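# Place pencil sharpener in green box and close lid

## Task

Get the pencil sharpener into the green box (releasing it is fine once any part of it is inside), then shut that box using the lid that belongs to it. Everything must stay in place without the robot holding it; at the end open the gripper and pull the arm away.

## Robot and tools

ROBOT. A single arm with seven joints (waist, shoulder, upper arm roll, elbow, forearm roll, wrist pitch, wrist roll) and a two-finger parallel gripper. The fingers point along the gripper's +z axis and close along its y axis. The reported end_effector_position is the spot between the pads when closed; closed fingertips extend about 19 mm past it, open ones about 6 mm. While closing, the tips travel roughly 13 mm further from the arm, so keep that clearance above surfaces.

FRAMES. Result state lines are in the scene frame: origin on the table surface under the arm base, +z up, +y to the left when facing +x. Position is in metres, orientation as end_effector_quat_wxyz. The base may be slightly tilted and the printed position can be off, more so at long reach. Motion commands, however, are expressed in the gripper's own axes.

ROW FORMAT. Every command row holds 9 numbers, each in [-1, 1], in this order: dx, dy, dz, rx, ry, rz, position, force_limit, speed. The first six are an offset, not a pose: a displacement of the gripper from its measured pose at the start of the action (for the first action of a call, from the last pose a result reported), in gripper axes. 1.0 equals 0.6 m of translation or 180 degrees of rotation; rx, ry, rz form one rotation vector. Each row in a table is measured from that same start pose, not chained. The last three are absolute gripper settings: position +1 = open (85 mm), about -0.8 = pads touching, -1 = close until blocked. force_limit sets pad force (on a 40 mm object closed slowly: about 20 N at -1, 128 N at 0, 235 N at +1). speed sets finger closing rate (about 20 mm/s at -1, 85 at 0, 150 at +1); faster closing adds a few newtons of grip.

CONTROL LIMITS. Each control step, the commanded pose is clipped to within 70 mm and 16 degrees of the measured one; position wins over orientation if both cannot be met. A distant target may need several actions. The "Hand target" line shows where the controller is currently heading.

TOOLS.
execute_actions(actions): a list of actions; each action is a table of 1 to 15 rows, each row lasting one 1/30 s step; a short table repeats its last row to fill 15 steps. An empty list just returns state and images.
move(target, speed, blocking): target is one 9-number row, offset from the pose in the latest result that showed one; the gripper follows a straight path there, taking 0.5 to 10 s (cut off at 10 s). speed is path top speed in m/s, 0.002 to 0.5, default 0.25; rotation up to twice that in rad/s. Finger values apply at the start. The path ignores obstacles, and the hand may lag, drift or overshoot speed, especially with the arm nearly straight. Faster or deeper-past-contact targets hit harder. The result adds a "move:" line: done (settled near target), off_target, moving, held (final step blocked by a check) or fault, plus limits such as paced (pose clipped) or held (some steps blocked; afterwards the arm may surge). With blocking=false you get a result after 0.5 s; until a result shows the move ended, other moves and execute_actions are refused, so use wait or stop.
wait(seconds): 0 to 10; the arm keeps its last command; returns early if a running move finishes.
stop(): brakes a running move, needing some distance; fingers continue.
zoom_image(camera, region): enlarged view of the latest image; camera is cam_head_left, cam_head_right, cam_high, cam_low or cam_wrist (all 672x504); region [x0, y0, x1, y1] in pixels from top-left, at most 504x504.
finished_scene(scene): ends the given scene (1 or 2) after the last command is held; irreversible.

GRIPPING. Close with position -1 and keep sending it; object_status 2 means stopped on something while closing (a hold). 0 = fingers moving, 1 = blocked while opening, 3 = reached target or pads met (small objects may still be held). Changing position resets status to 0 briefly. New force_limit or speed only take effect after position changes by at least 0.01. To soften a grip, open first. If the object slips, fingers re-close automatically, except after a force_limit -1 grip, where status stays 2 even if the object is gone. position_measured is in counts: 3 open, about 78 = 60 mm, 130 = 40 mm, 180 = 20 mm, 230 = pads meet.

SAFETY. Joint ranges (rad): waist and the three roll joints -6.283 to 6.283, shoulder -2.250 to 2.250, elbow -2.580 to 2.580, wrist pitch -2.100 to 2.100. Load limits: 48 N m for waist, shoulder, upper arm roll, elbow; 30.2 N m for the forearm roll, wrist pitch and wrist roll, counting held weight. Reaching a load limit halts the arm 10 s and drops the rest of the call. "pose unreachable" means the clearance check (which treats any mount under the base as arm) altered or blocked the command. Holding loads heats motors: MOTOR HOT appears from 60 °C; at 75 °C an OVER-TEMPERATURE FAULT lets the arm sink. Avoid drops, slams, hard pushes, and anything leaving the table. Brief external tugs on held or loose objects can occur. The robot holds its last command while you are composing a reply.

Each tool is called after "Call:" as name([rows], argument=value, ...), one row to a line, values as JSON.

## Session

Call:
execute_actions(actions=[])

Scene clock: 0.00 s.
end_effector_position=(+0.0003, +0.3494, +0.3166) position_measured=3 object_status=3 end_effector_quat_wxyz=(-0.323, +0.515, +0.778, +0.157)
Joint positions: [-2.222  0.85   0.354  2.337 -1.069 -0.2   -0.505]
Joint velocities: [ 0.    -0.002 -0.    -0.     0.     0.     0.001]
Hand target: +0.000, +0.349, +0.317; -0.323, +0.515, +0.778, +0.157

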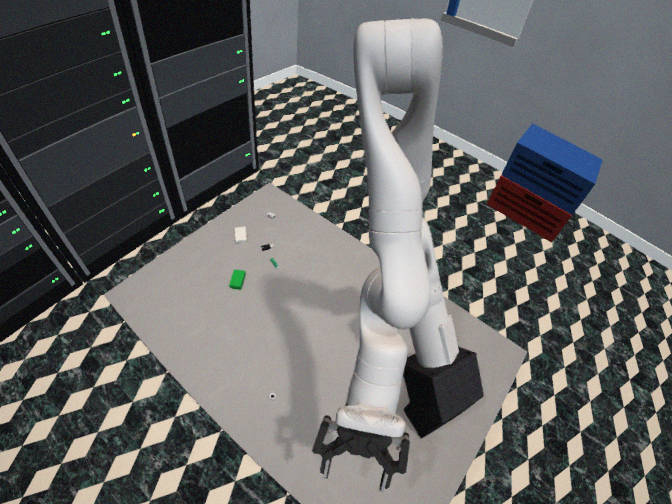

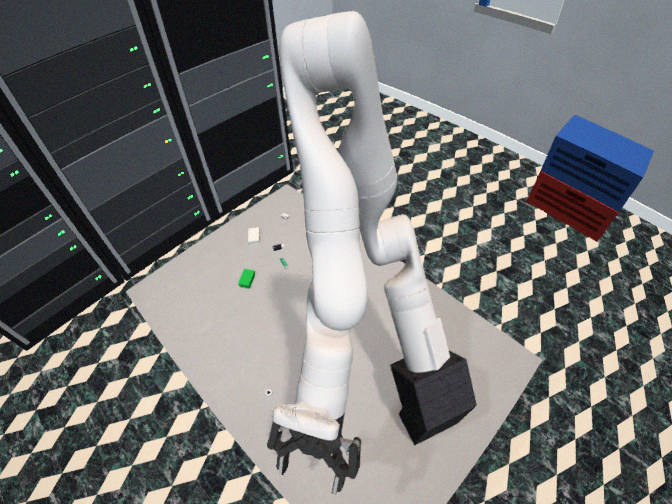

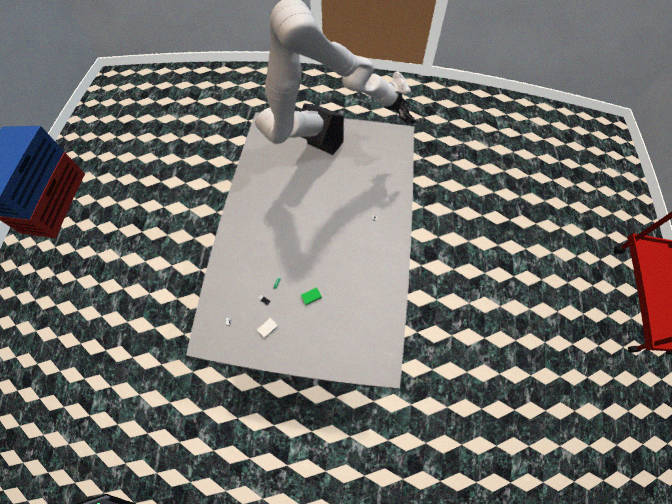

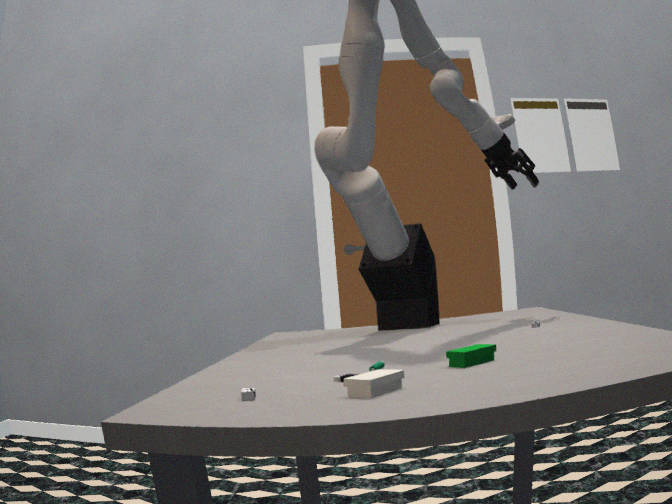

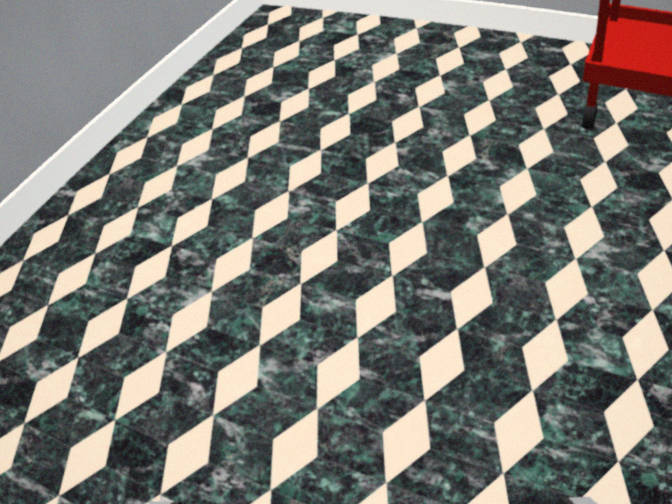

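Call:
move(target=[-0.705,0.548,-0.697,-0.077,-0.222,0.122,1,0,0], speed=0.4)

Call:
zoom_image(camera="cam_high", region=[180,110,430,390])

Scene clock: 14.27 s.
end_effector_position=(+0.5512, -0.0479, +0.3173) position_measured=3 object_status=3 end_effector_quat_wxyz=(-0.001, +0.707, +0.707, +0.003)
Joint positions: [-2.343  0.659  2.498  1.932 -0.071  0.989 -0.026]
Joint velocities: [ 0.001 -0.01  -0.    -0.003 -0.003  0.002  0.004]
Hand target: +0.551, -0.048, +0.317; -0.001, +0.707, +0.707, +0.003
Off the commanded pose: 0.003 m, 0 deg.
move: done; limits=paced

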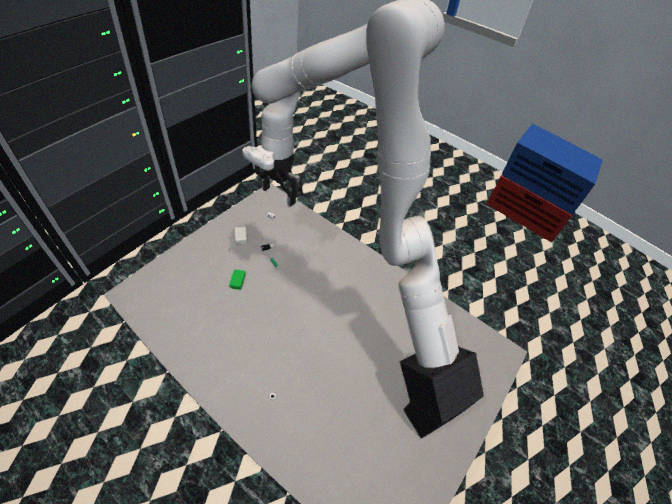

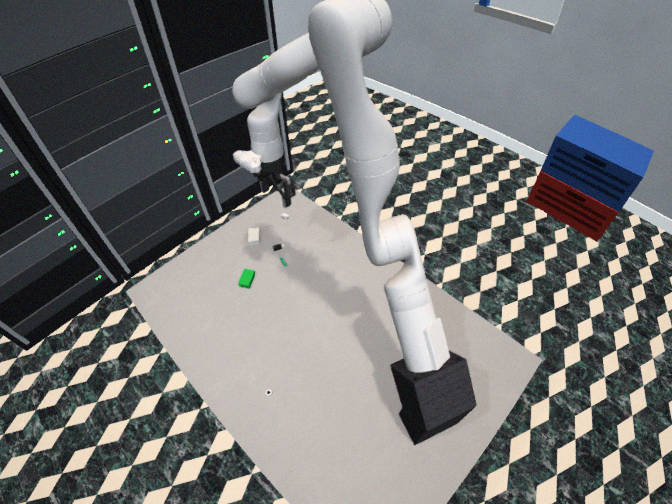

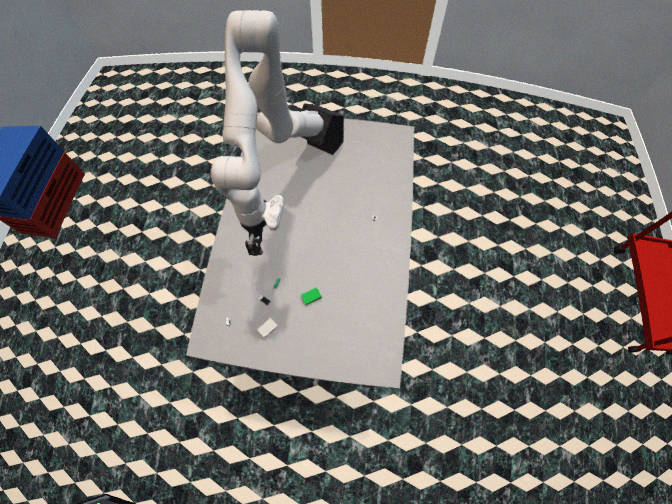

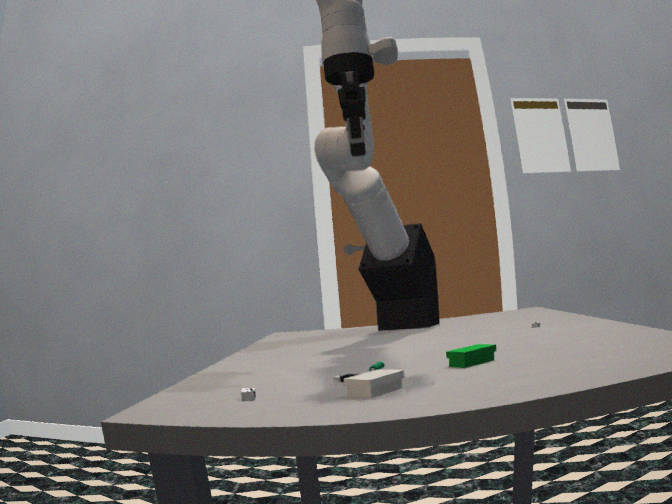

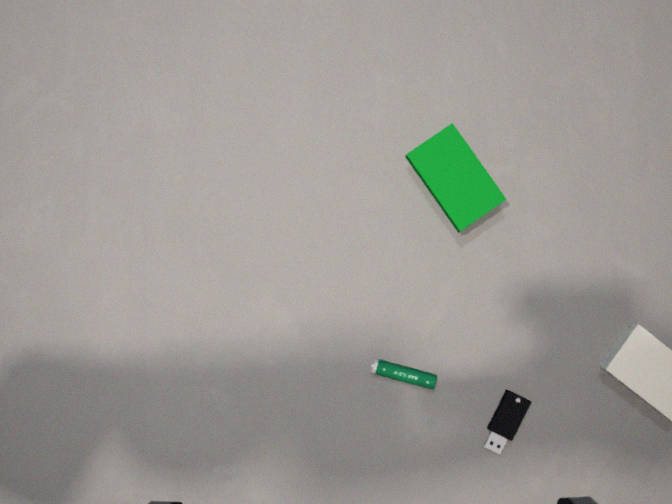

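Region (180, 110, 430, 390) of cam_high's 672x504 image, scaled by 1.800, with more detail than that image has; it fills the left 450 columns of this view, and the rest is white.

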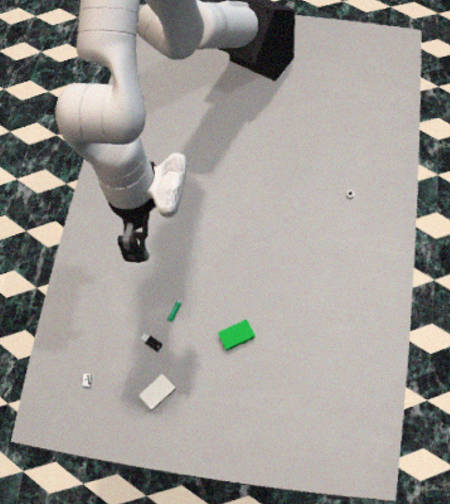

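Call:
move(target=[0.16,0.155,0.25,0,0,0,1,0,0])

Scene clock: 21.87 s.
end_effector_position=(+0.6439, +0.0488, +0.1675) position_measured=3 object_status=3 end_effector_quat_wxyz=(-0.000, +0.707, +0.707, +0.002)
Joint positions: [-1.591  0.497  1.61   1.777 -0.003  0.705 -0.303]
Joint velocities: [ 0.004  0.001 -0.    -0.003  0.001  0.001  0.   ]
Hand target: +0.644, +0.049, +0.167; -0.000, +0.707, +0.707, +0.002
Off the commanded pose: 0.001 m, 0 deg.
move: done

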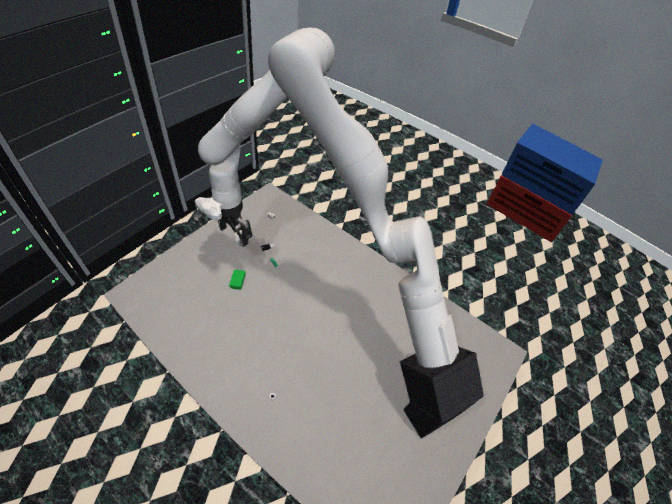

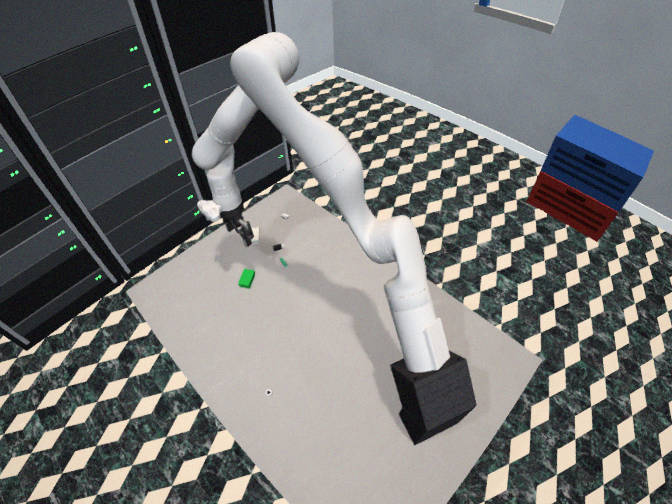

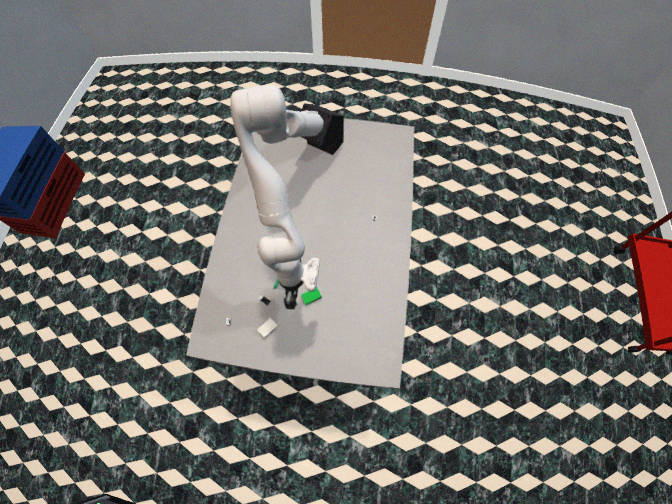

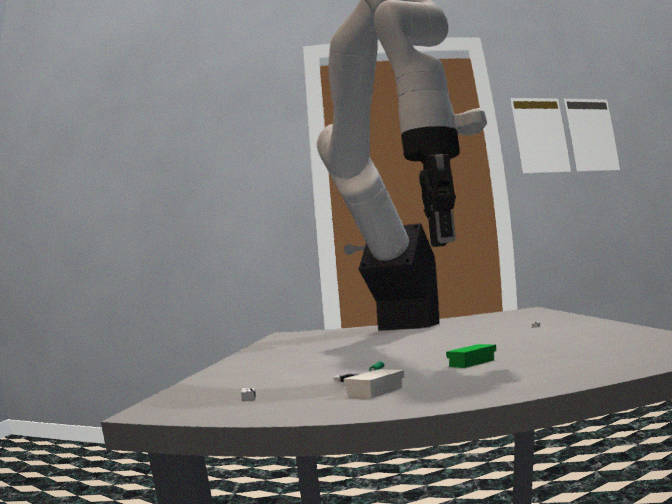

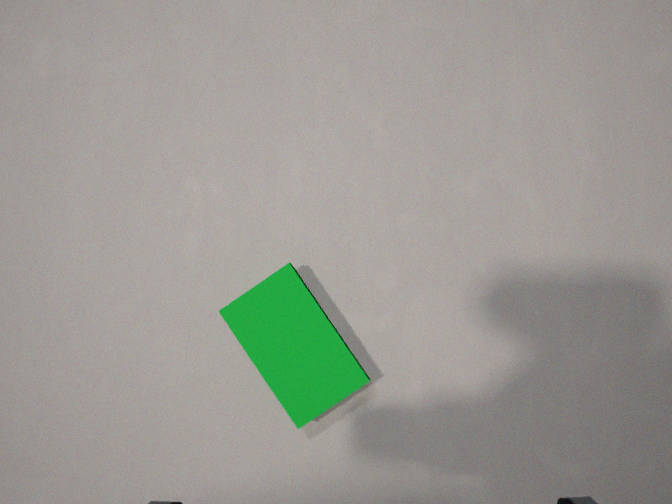

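Call:
move(target=[0.05,-0.025,0.12,0,0,-0.2,1,0,0], speed=0.15)

Scene clock: 30.47 s.
end_effector_position=(+0.6287, +0.0792, +0.0956) position_measured=3 object_status=3 end_effector_quat_wxyz=(+0.000, +0.454, +0.891, +0.002)
Joint positions: [-1.31   0.514  1.25   1.822  0.148  0.53   0.112]
Joint velocities: [ 0.009  0.002  0.001 -0.001  0.     0.     0.003]
Hand target: +0.629, +0.079, +0.095; +0.000, +0.454, +0.891, +0.002
Off the commanded pose: 0.000 m, 0 deg.
move: done

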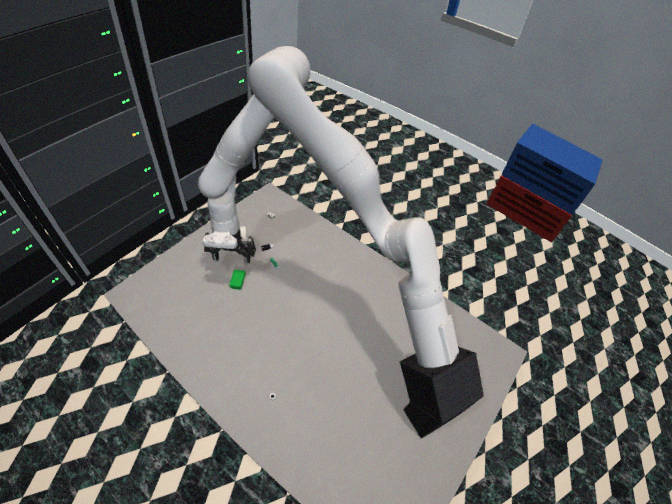

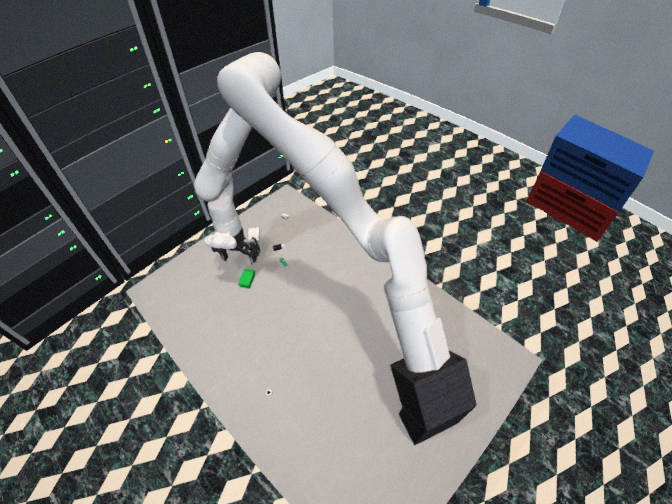

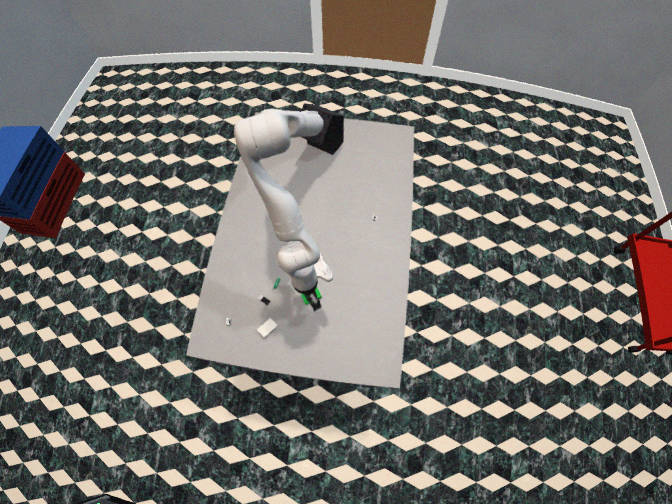

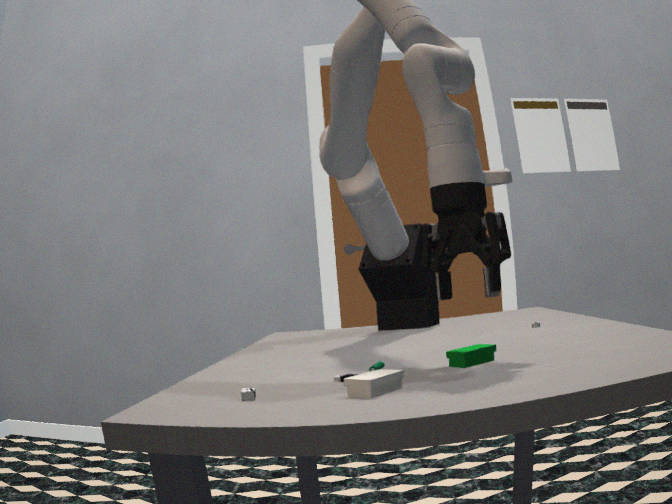

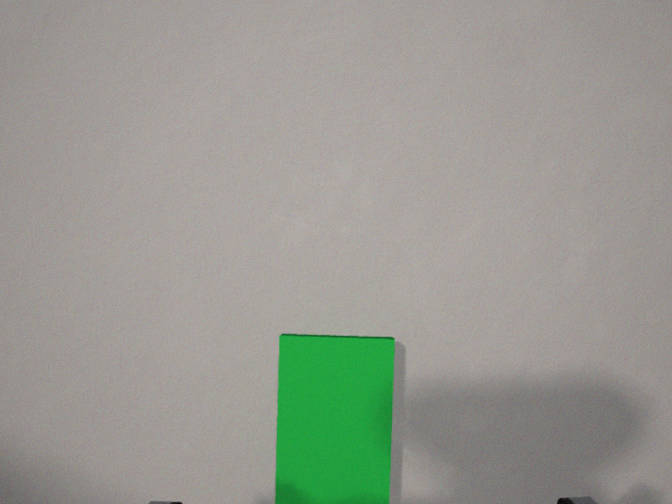

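Call:
move(target=[0.005,-0.015,0.075,0,0,0,1,0,0], speed=0.08)

Call:
zoom_image(camera="cam_low", region=[380,260,560,400])

Scene clock: 39.77 s.
end_effector_position=(+0.6198, +0.0768, +0.0509) position_measured=3 object_status=3 end_effector_quat_wxyz=(+0.000, +0.453, +0.891, +0.002)
Joint positions: [-1.162  0.566  1.147  1.853  0.109  0.407  0.141]
Joint velocities: [ 0.009  0.002  0.001 -0.    -0.001 -0.002  0.001]
Hand target: +0.620, +0.076, +0.051; +0.000, +0.454, +0.891, +0.002
Off the commanded pose: 0.000 m, 0 deg.
move: done

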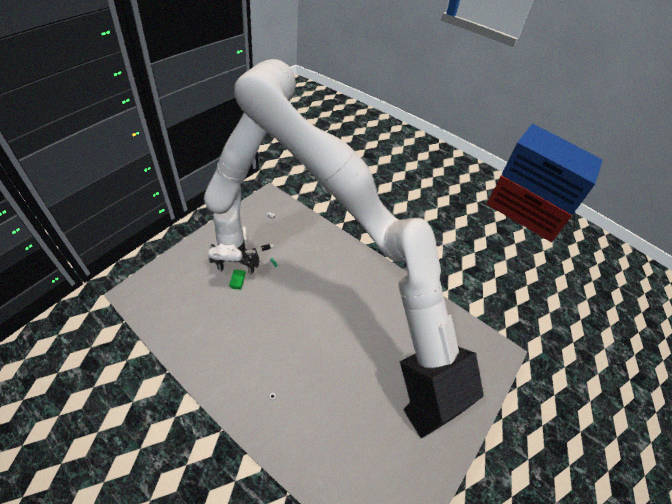

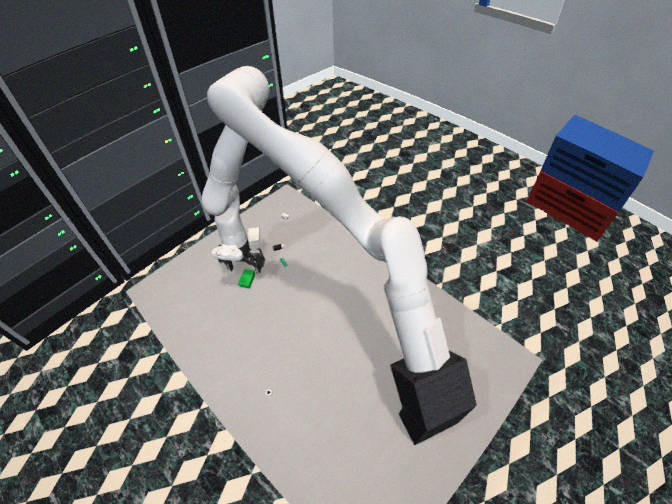

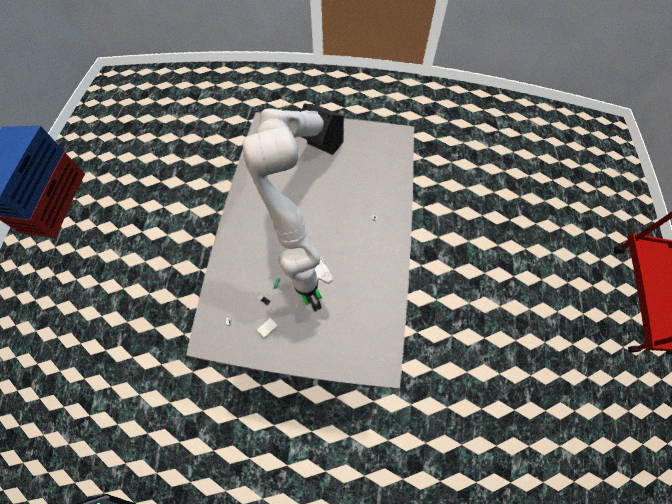

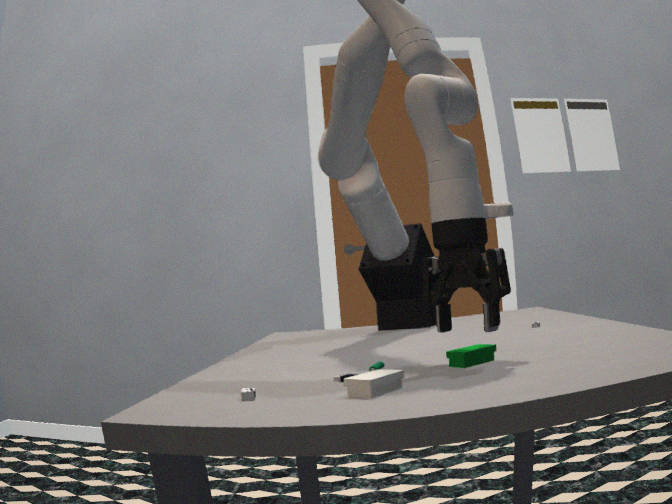

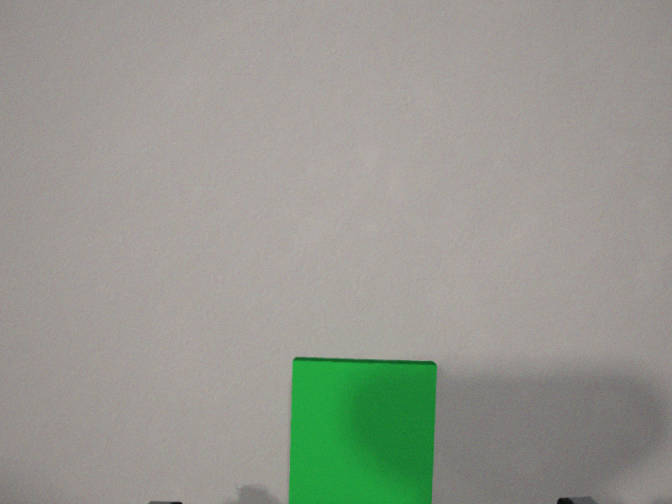

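Region (380, 260, 560, 400) of cam_low's 672x504 image, scaled by 2.800, with more detail than that image has.

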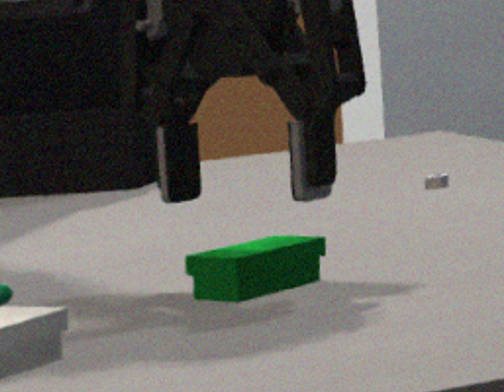

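Call:
move(target=[0.01,0,0.045,0,0,0,1,0,0], speed=0.05)

Call:
zoom_image(camera="cam_low", region=[380,260,560,400])

Scene clock: 49.83 s.
end_effector_position=(+0.6164, +0.0820, +0.0241) position_measured=3 object_status=3 end_effector_quat_wxyz=(+0.000, +0.453, +0.891, +0.002)
Joint positions: [-1.078  0.611  1.08   1.848  0.083  0.349  0.149]
Joint velocities: [ 0.007  0.002  0.    -0.001 -0.001 -0.002  0.001]
Hand target: +0.616, +0.082, +0.024; +0.000, +0.453, +0.891, +0.002
Off the commanded pose: 0.000 m, 0 deg.
move: done

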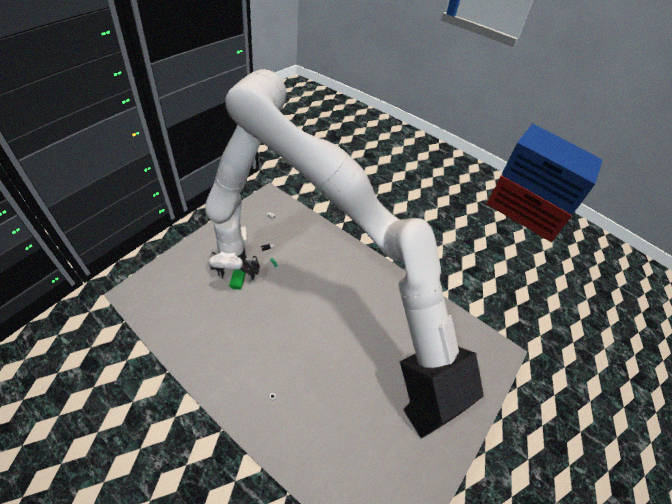

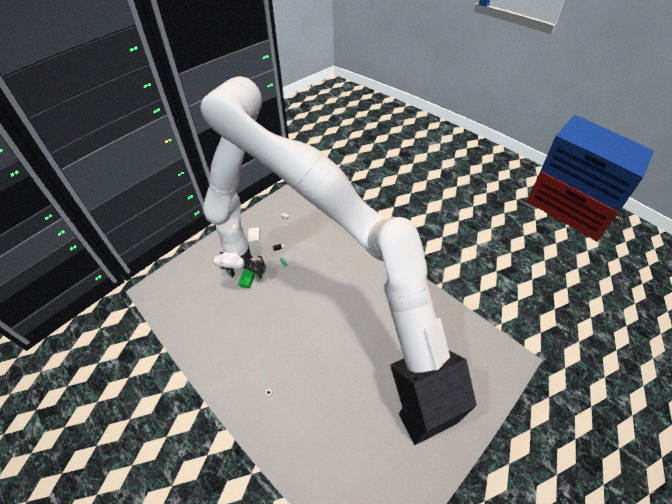

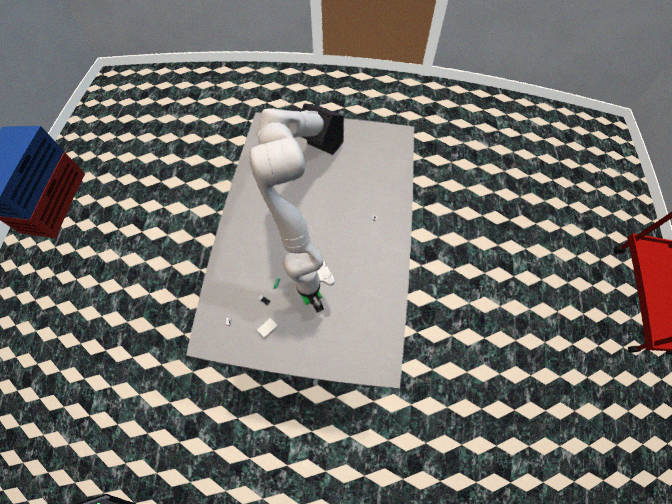

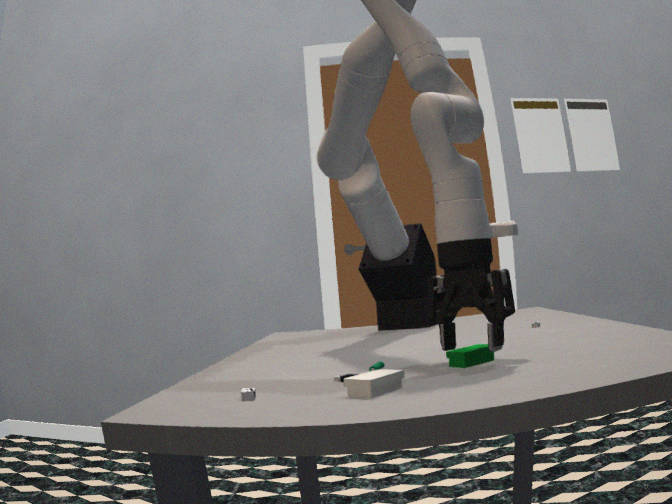

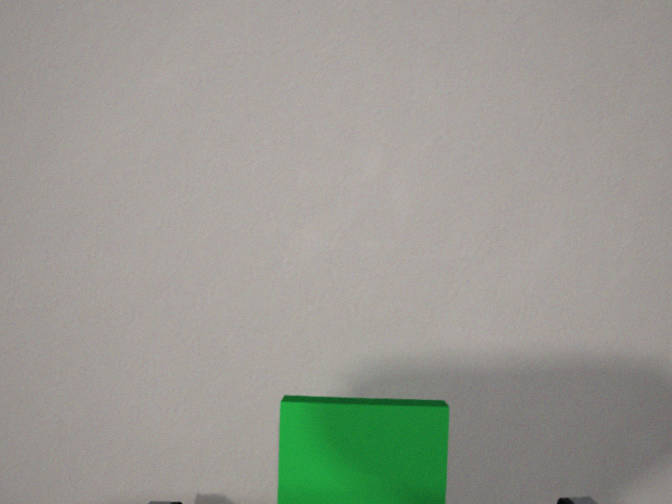

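Region (380, 260, 560, 400) of cam_low's 672x504 image, scaled by 2.800, with more detail than that image has.

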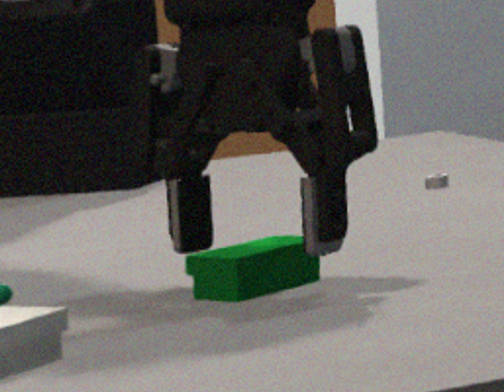

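Call:
move(target=[0,0,0.02,0,0,0,1,0,0], speed=0.03)

Call:
move(target=[0,0,0,0,0,0,-1,-0.6,-0.5])

Call:
zoom_image(camera="cam_low", region=[380,260,560,400])

Scene clock: 56.40 s.
end_effector_position=(+0.6165, +0.0824, +0.0123) position_measured=3 object_status=3 end_effector_quat_wxyz=(+0.000, +0.453, +0.892, +0.003)
Joint positions: [-1.039  0.627  1.051  1.842  0.074  0.327  0.156]
Joint velocities: [ 0.007  0.002 -0.     0.001 -0.001  0.     0.001]
Hand target: +0.616, +0.082, +0.012; +0.000, +0.453, +0.891, +0.002
Off the commanded pose: 0.000 m, 0 deg.
move: done

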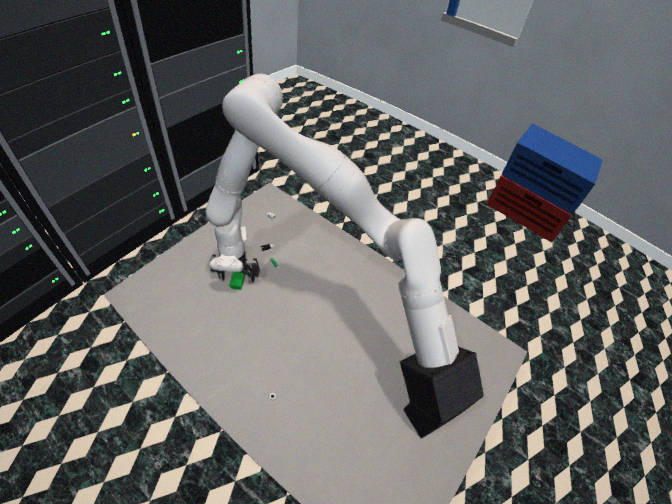

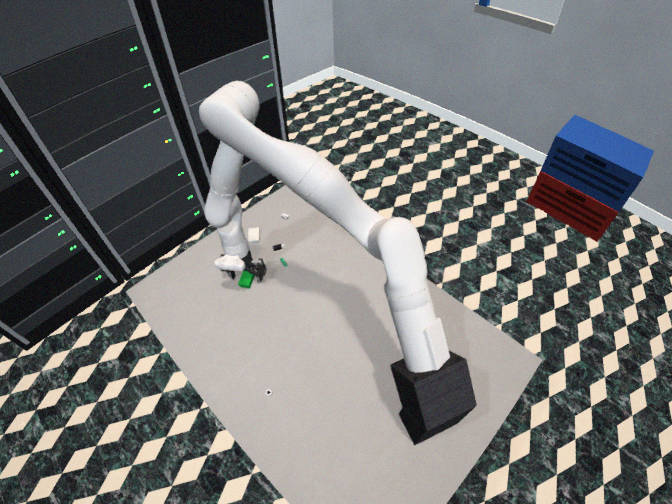

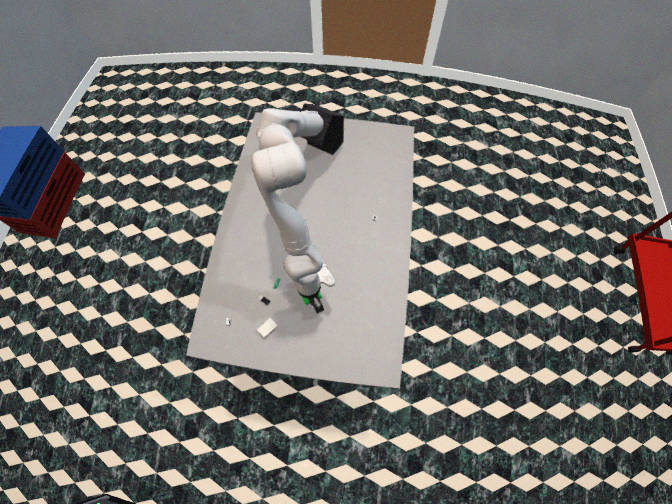

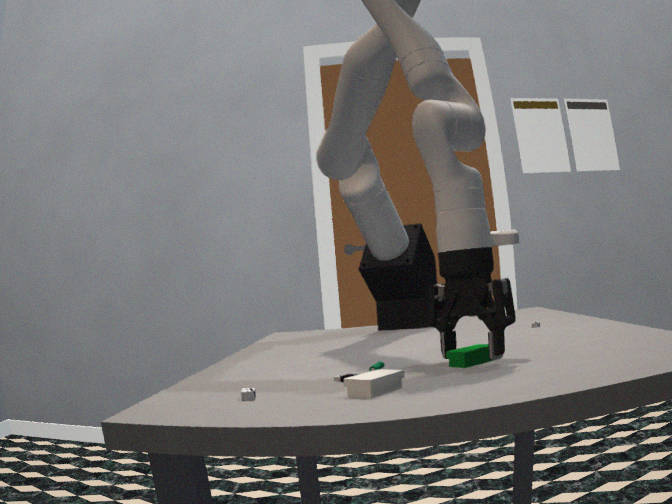

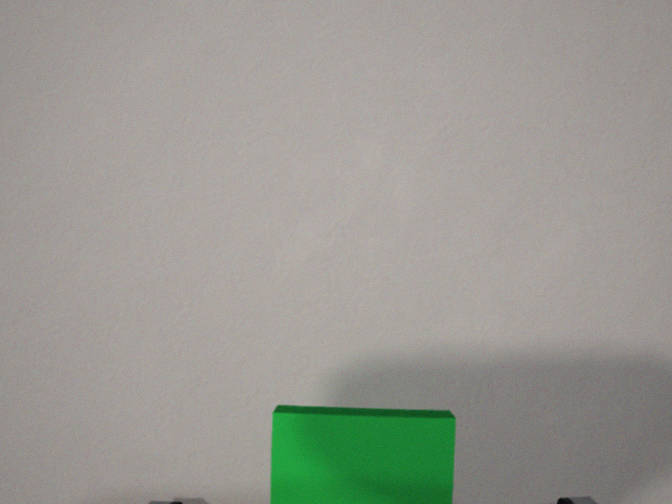

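Scene clock: 57.63 s.
end_effector_position=(+0.6169, +0.0847, +0.0170) position_measured=139 object_status=0 end_effector_quat_wxyz=(-0.002, +0.454, +0.891, +0.006)
Joint positions: [-1.049  0.616  1.054  1.843  0.075  0.334  0.156]
Joint velocities: [ 0.     0.    -0.002  0.     0.002 -0.    -0.001]
Hand target: +0.616, +0.082, +0.012; +0.000, +0.453, +0.892, +0.003
Off the commanded pose: 0.005 m, 0 deg.
move: off_target

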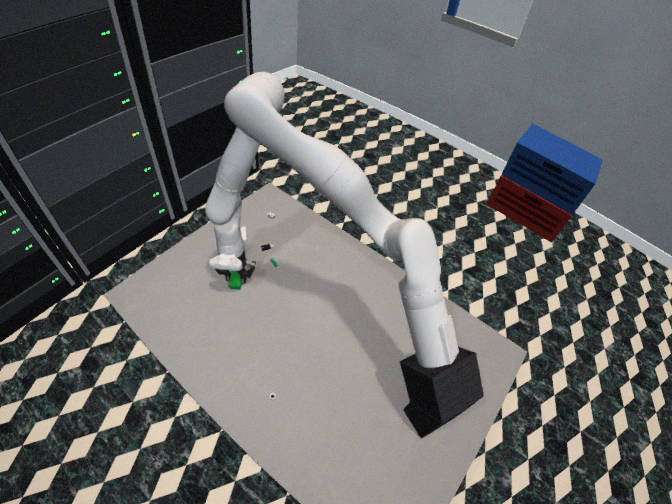

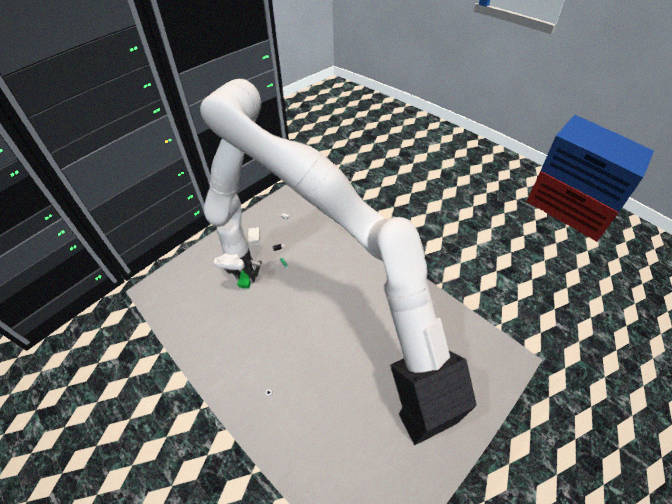

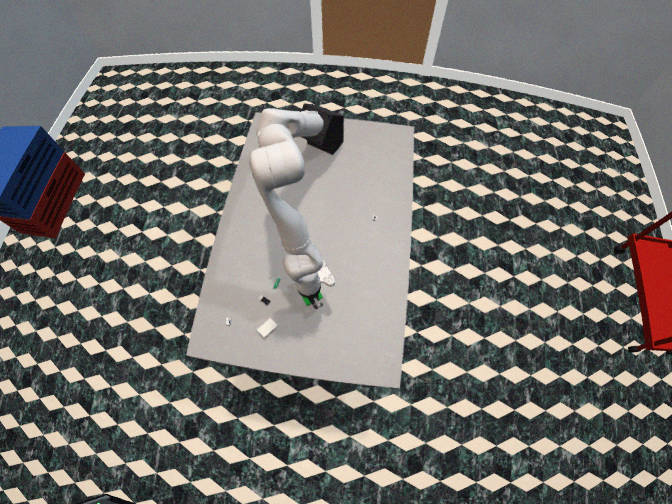

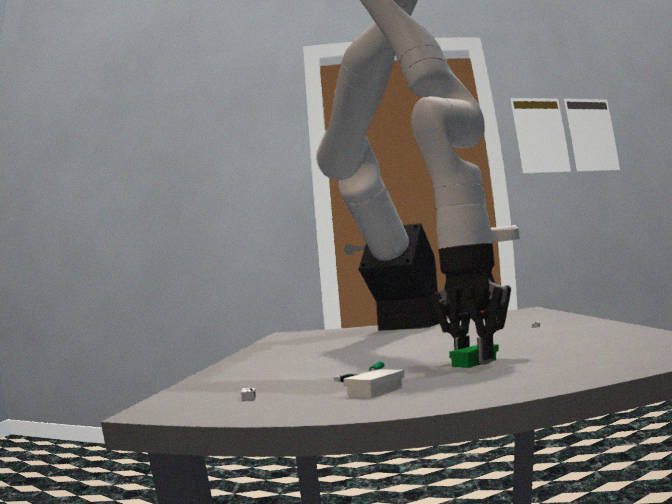

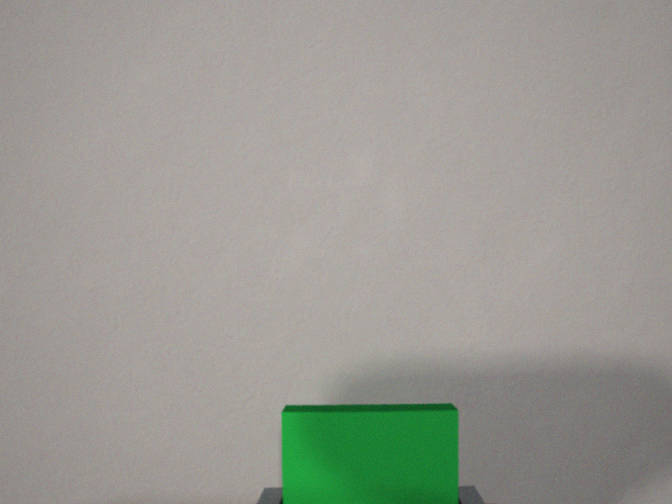

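Region (380, 260, 560, 400) of cam_low's 672x504 image, scaled by 2.800, with more detail than that image has.

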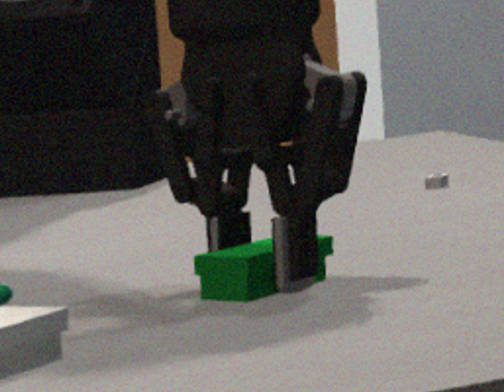

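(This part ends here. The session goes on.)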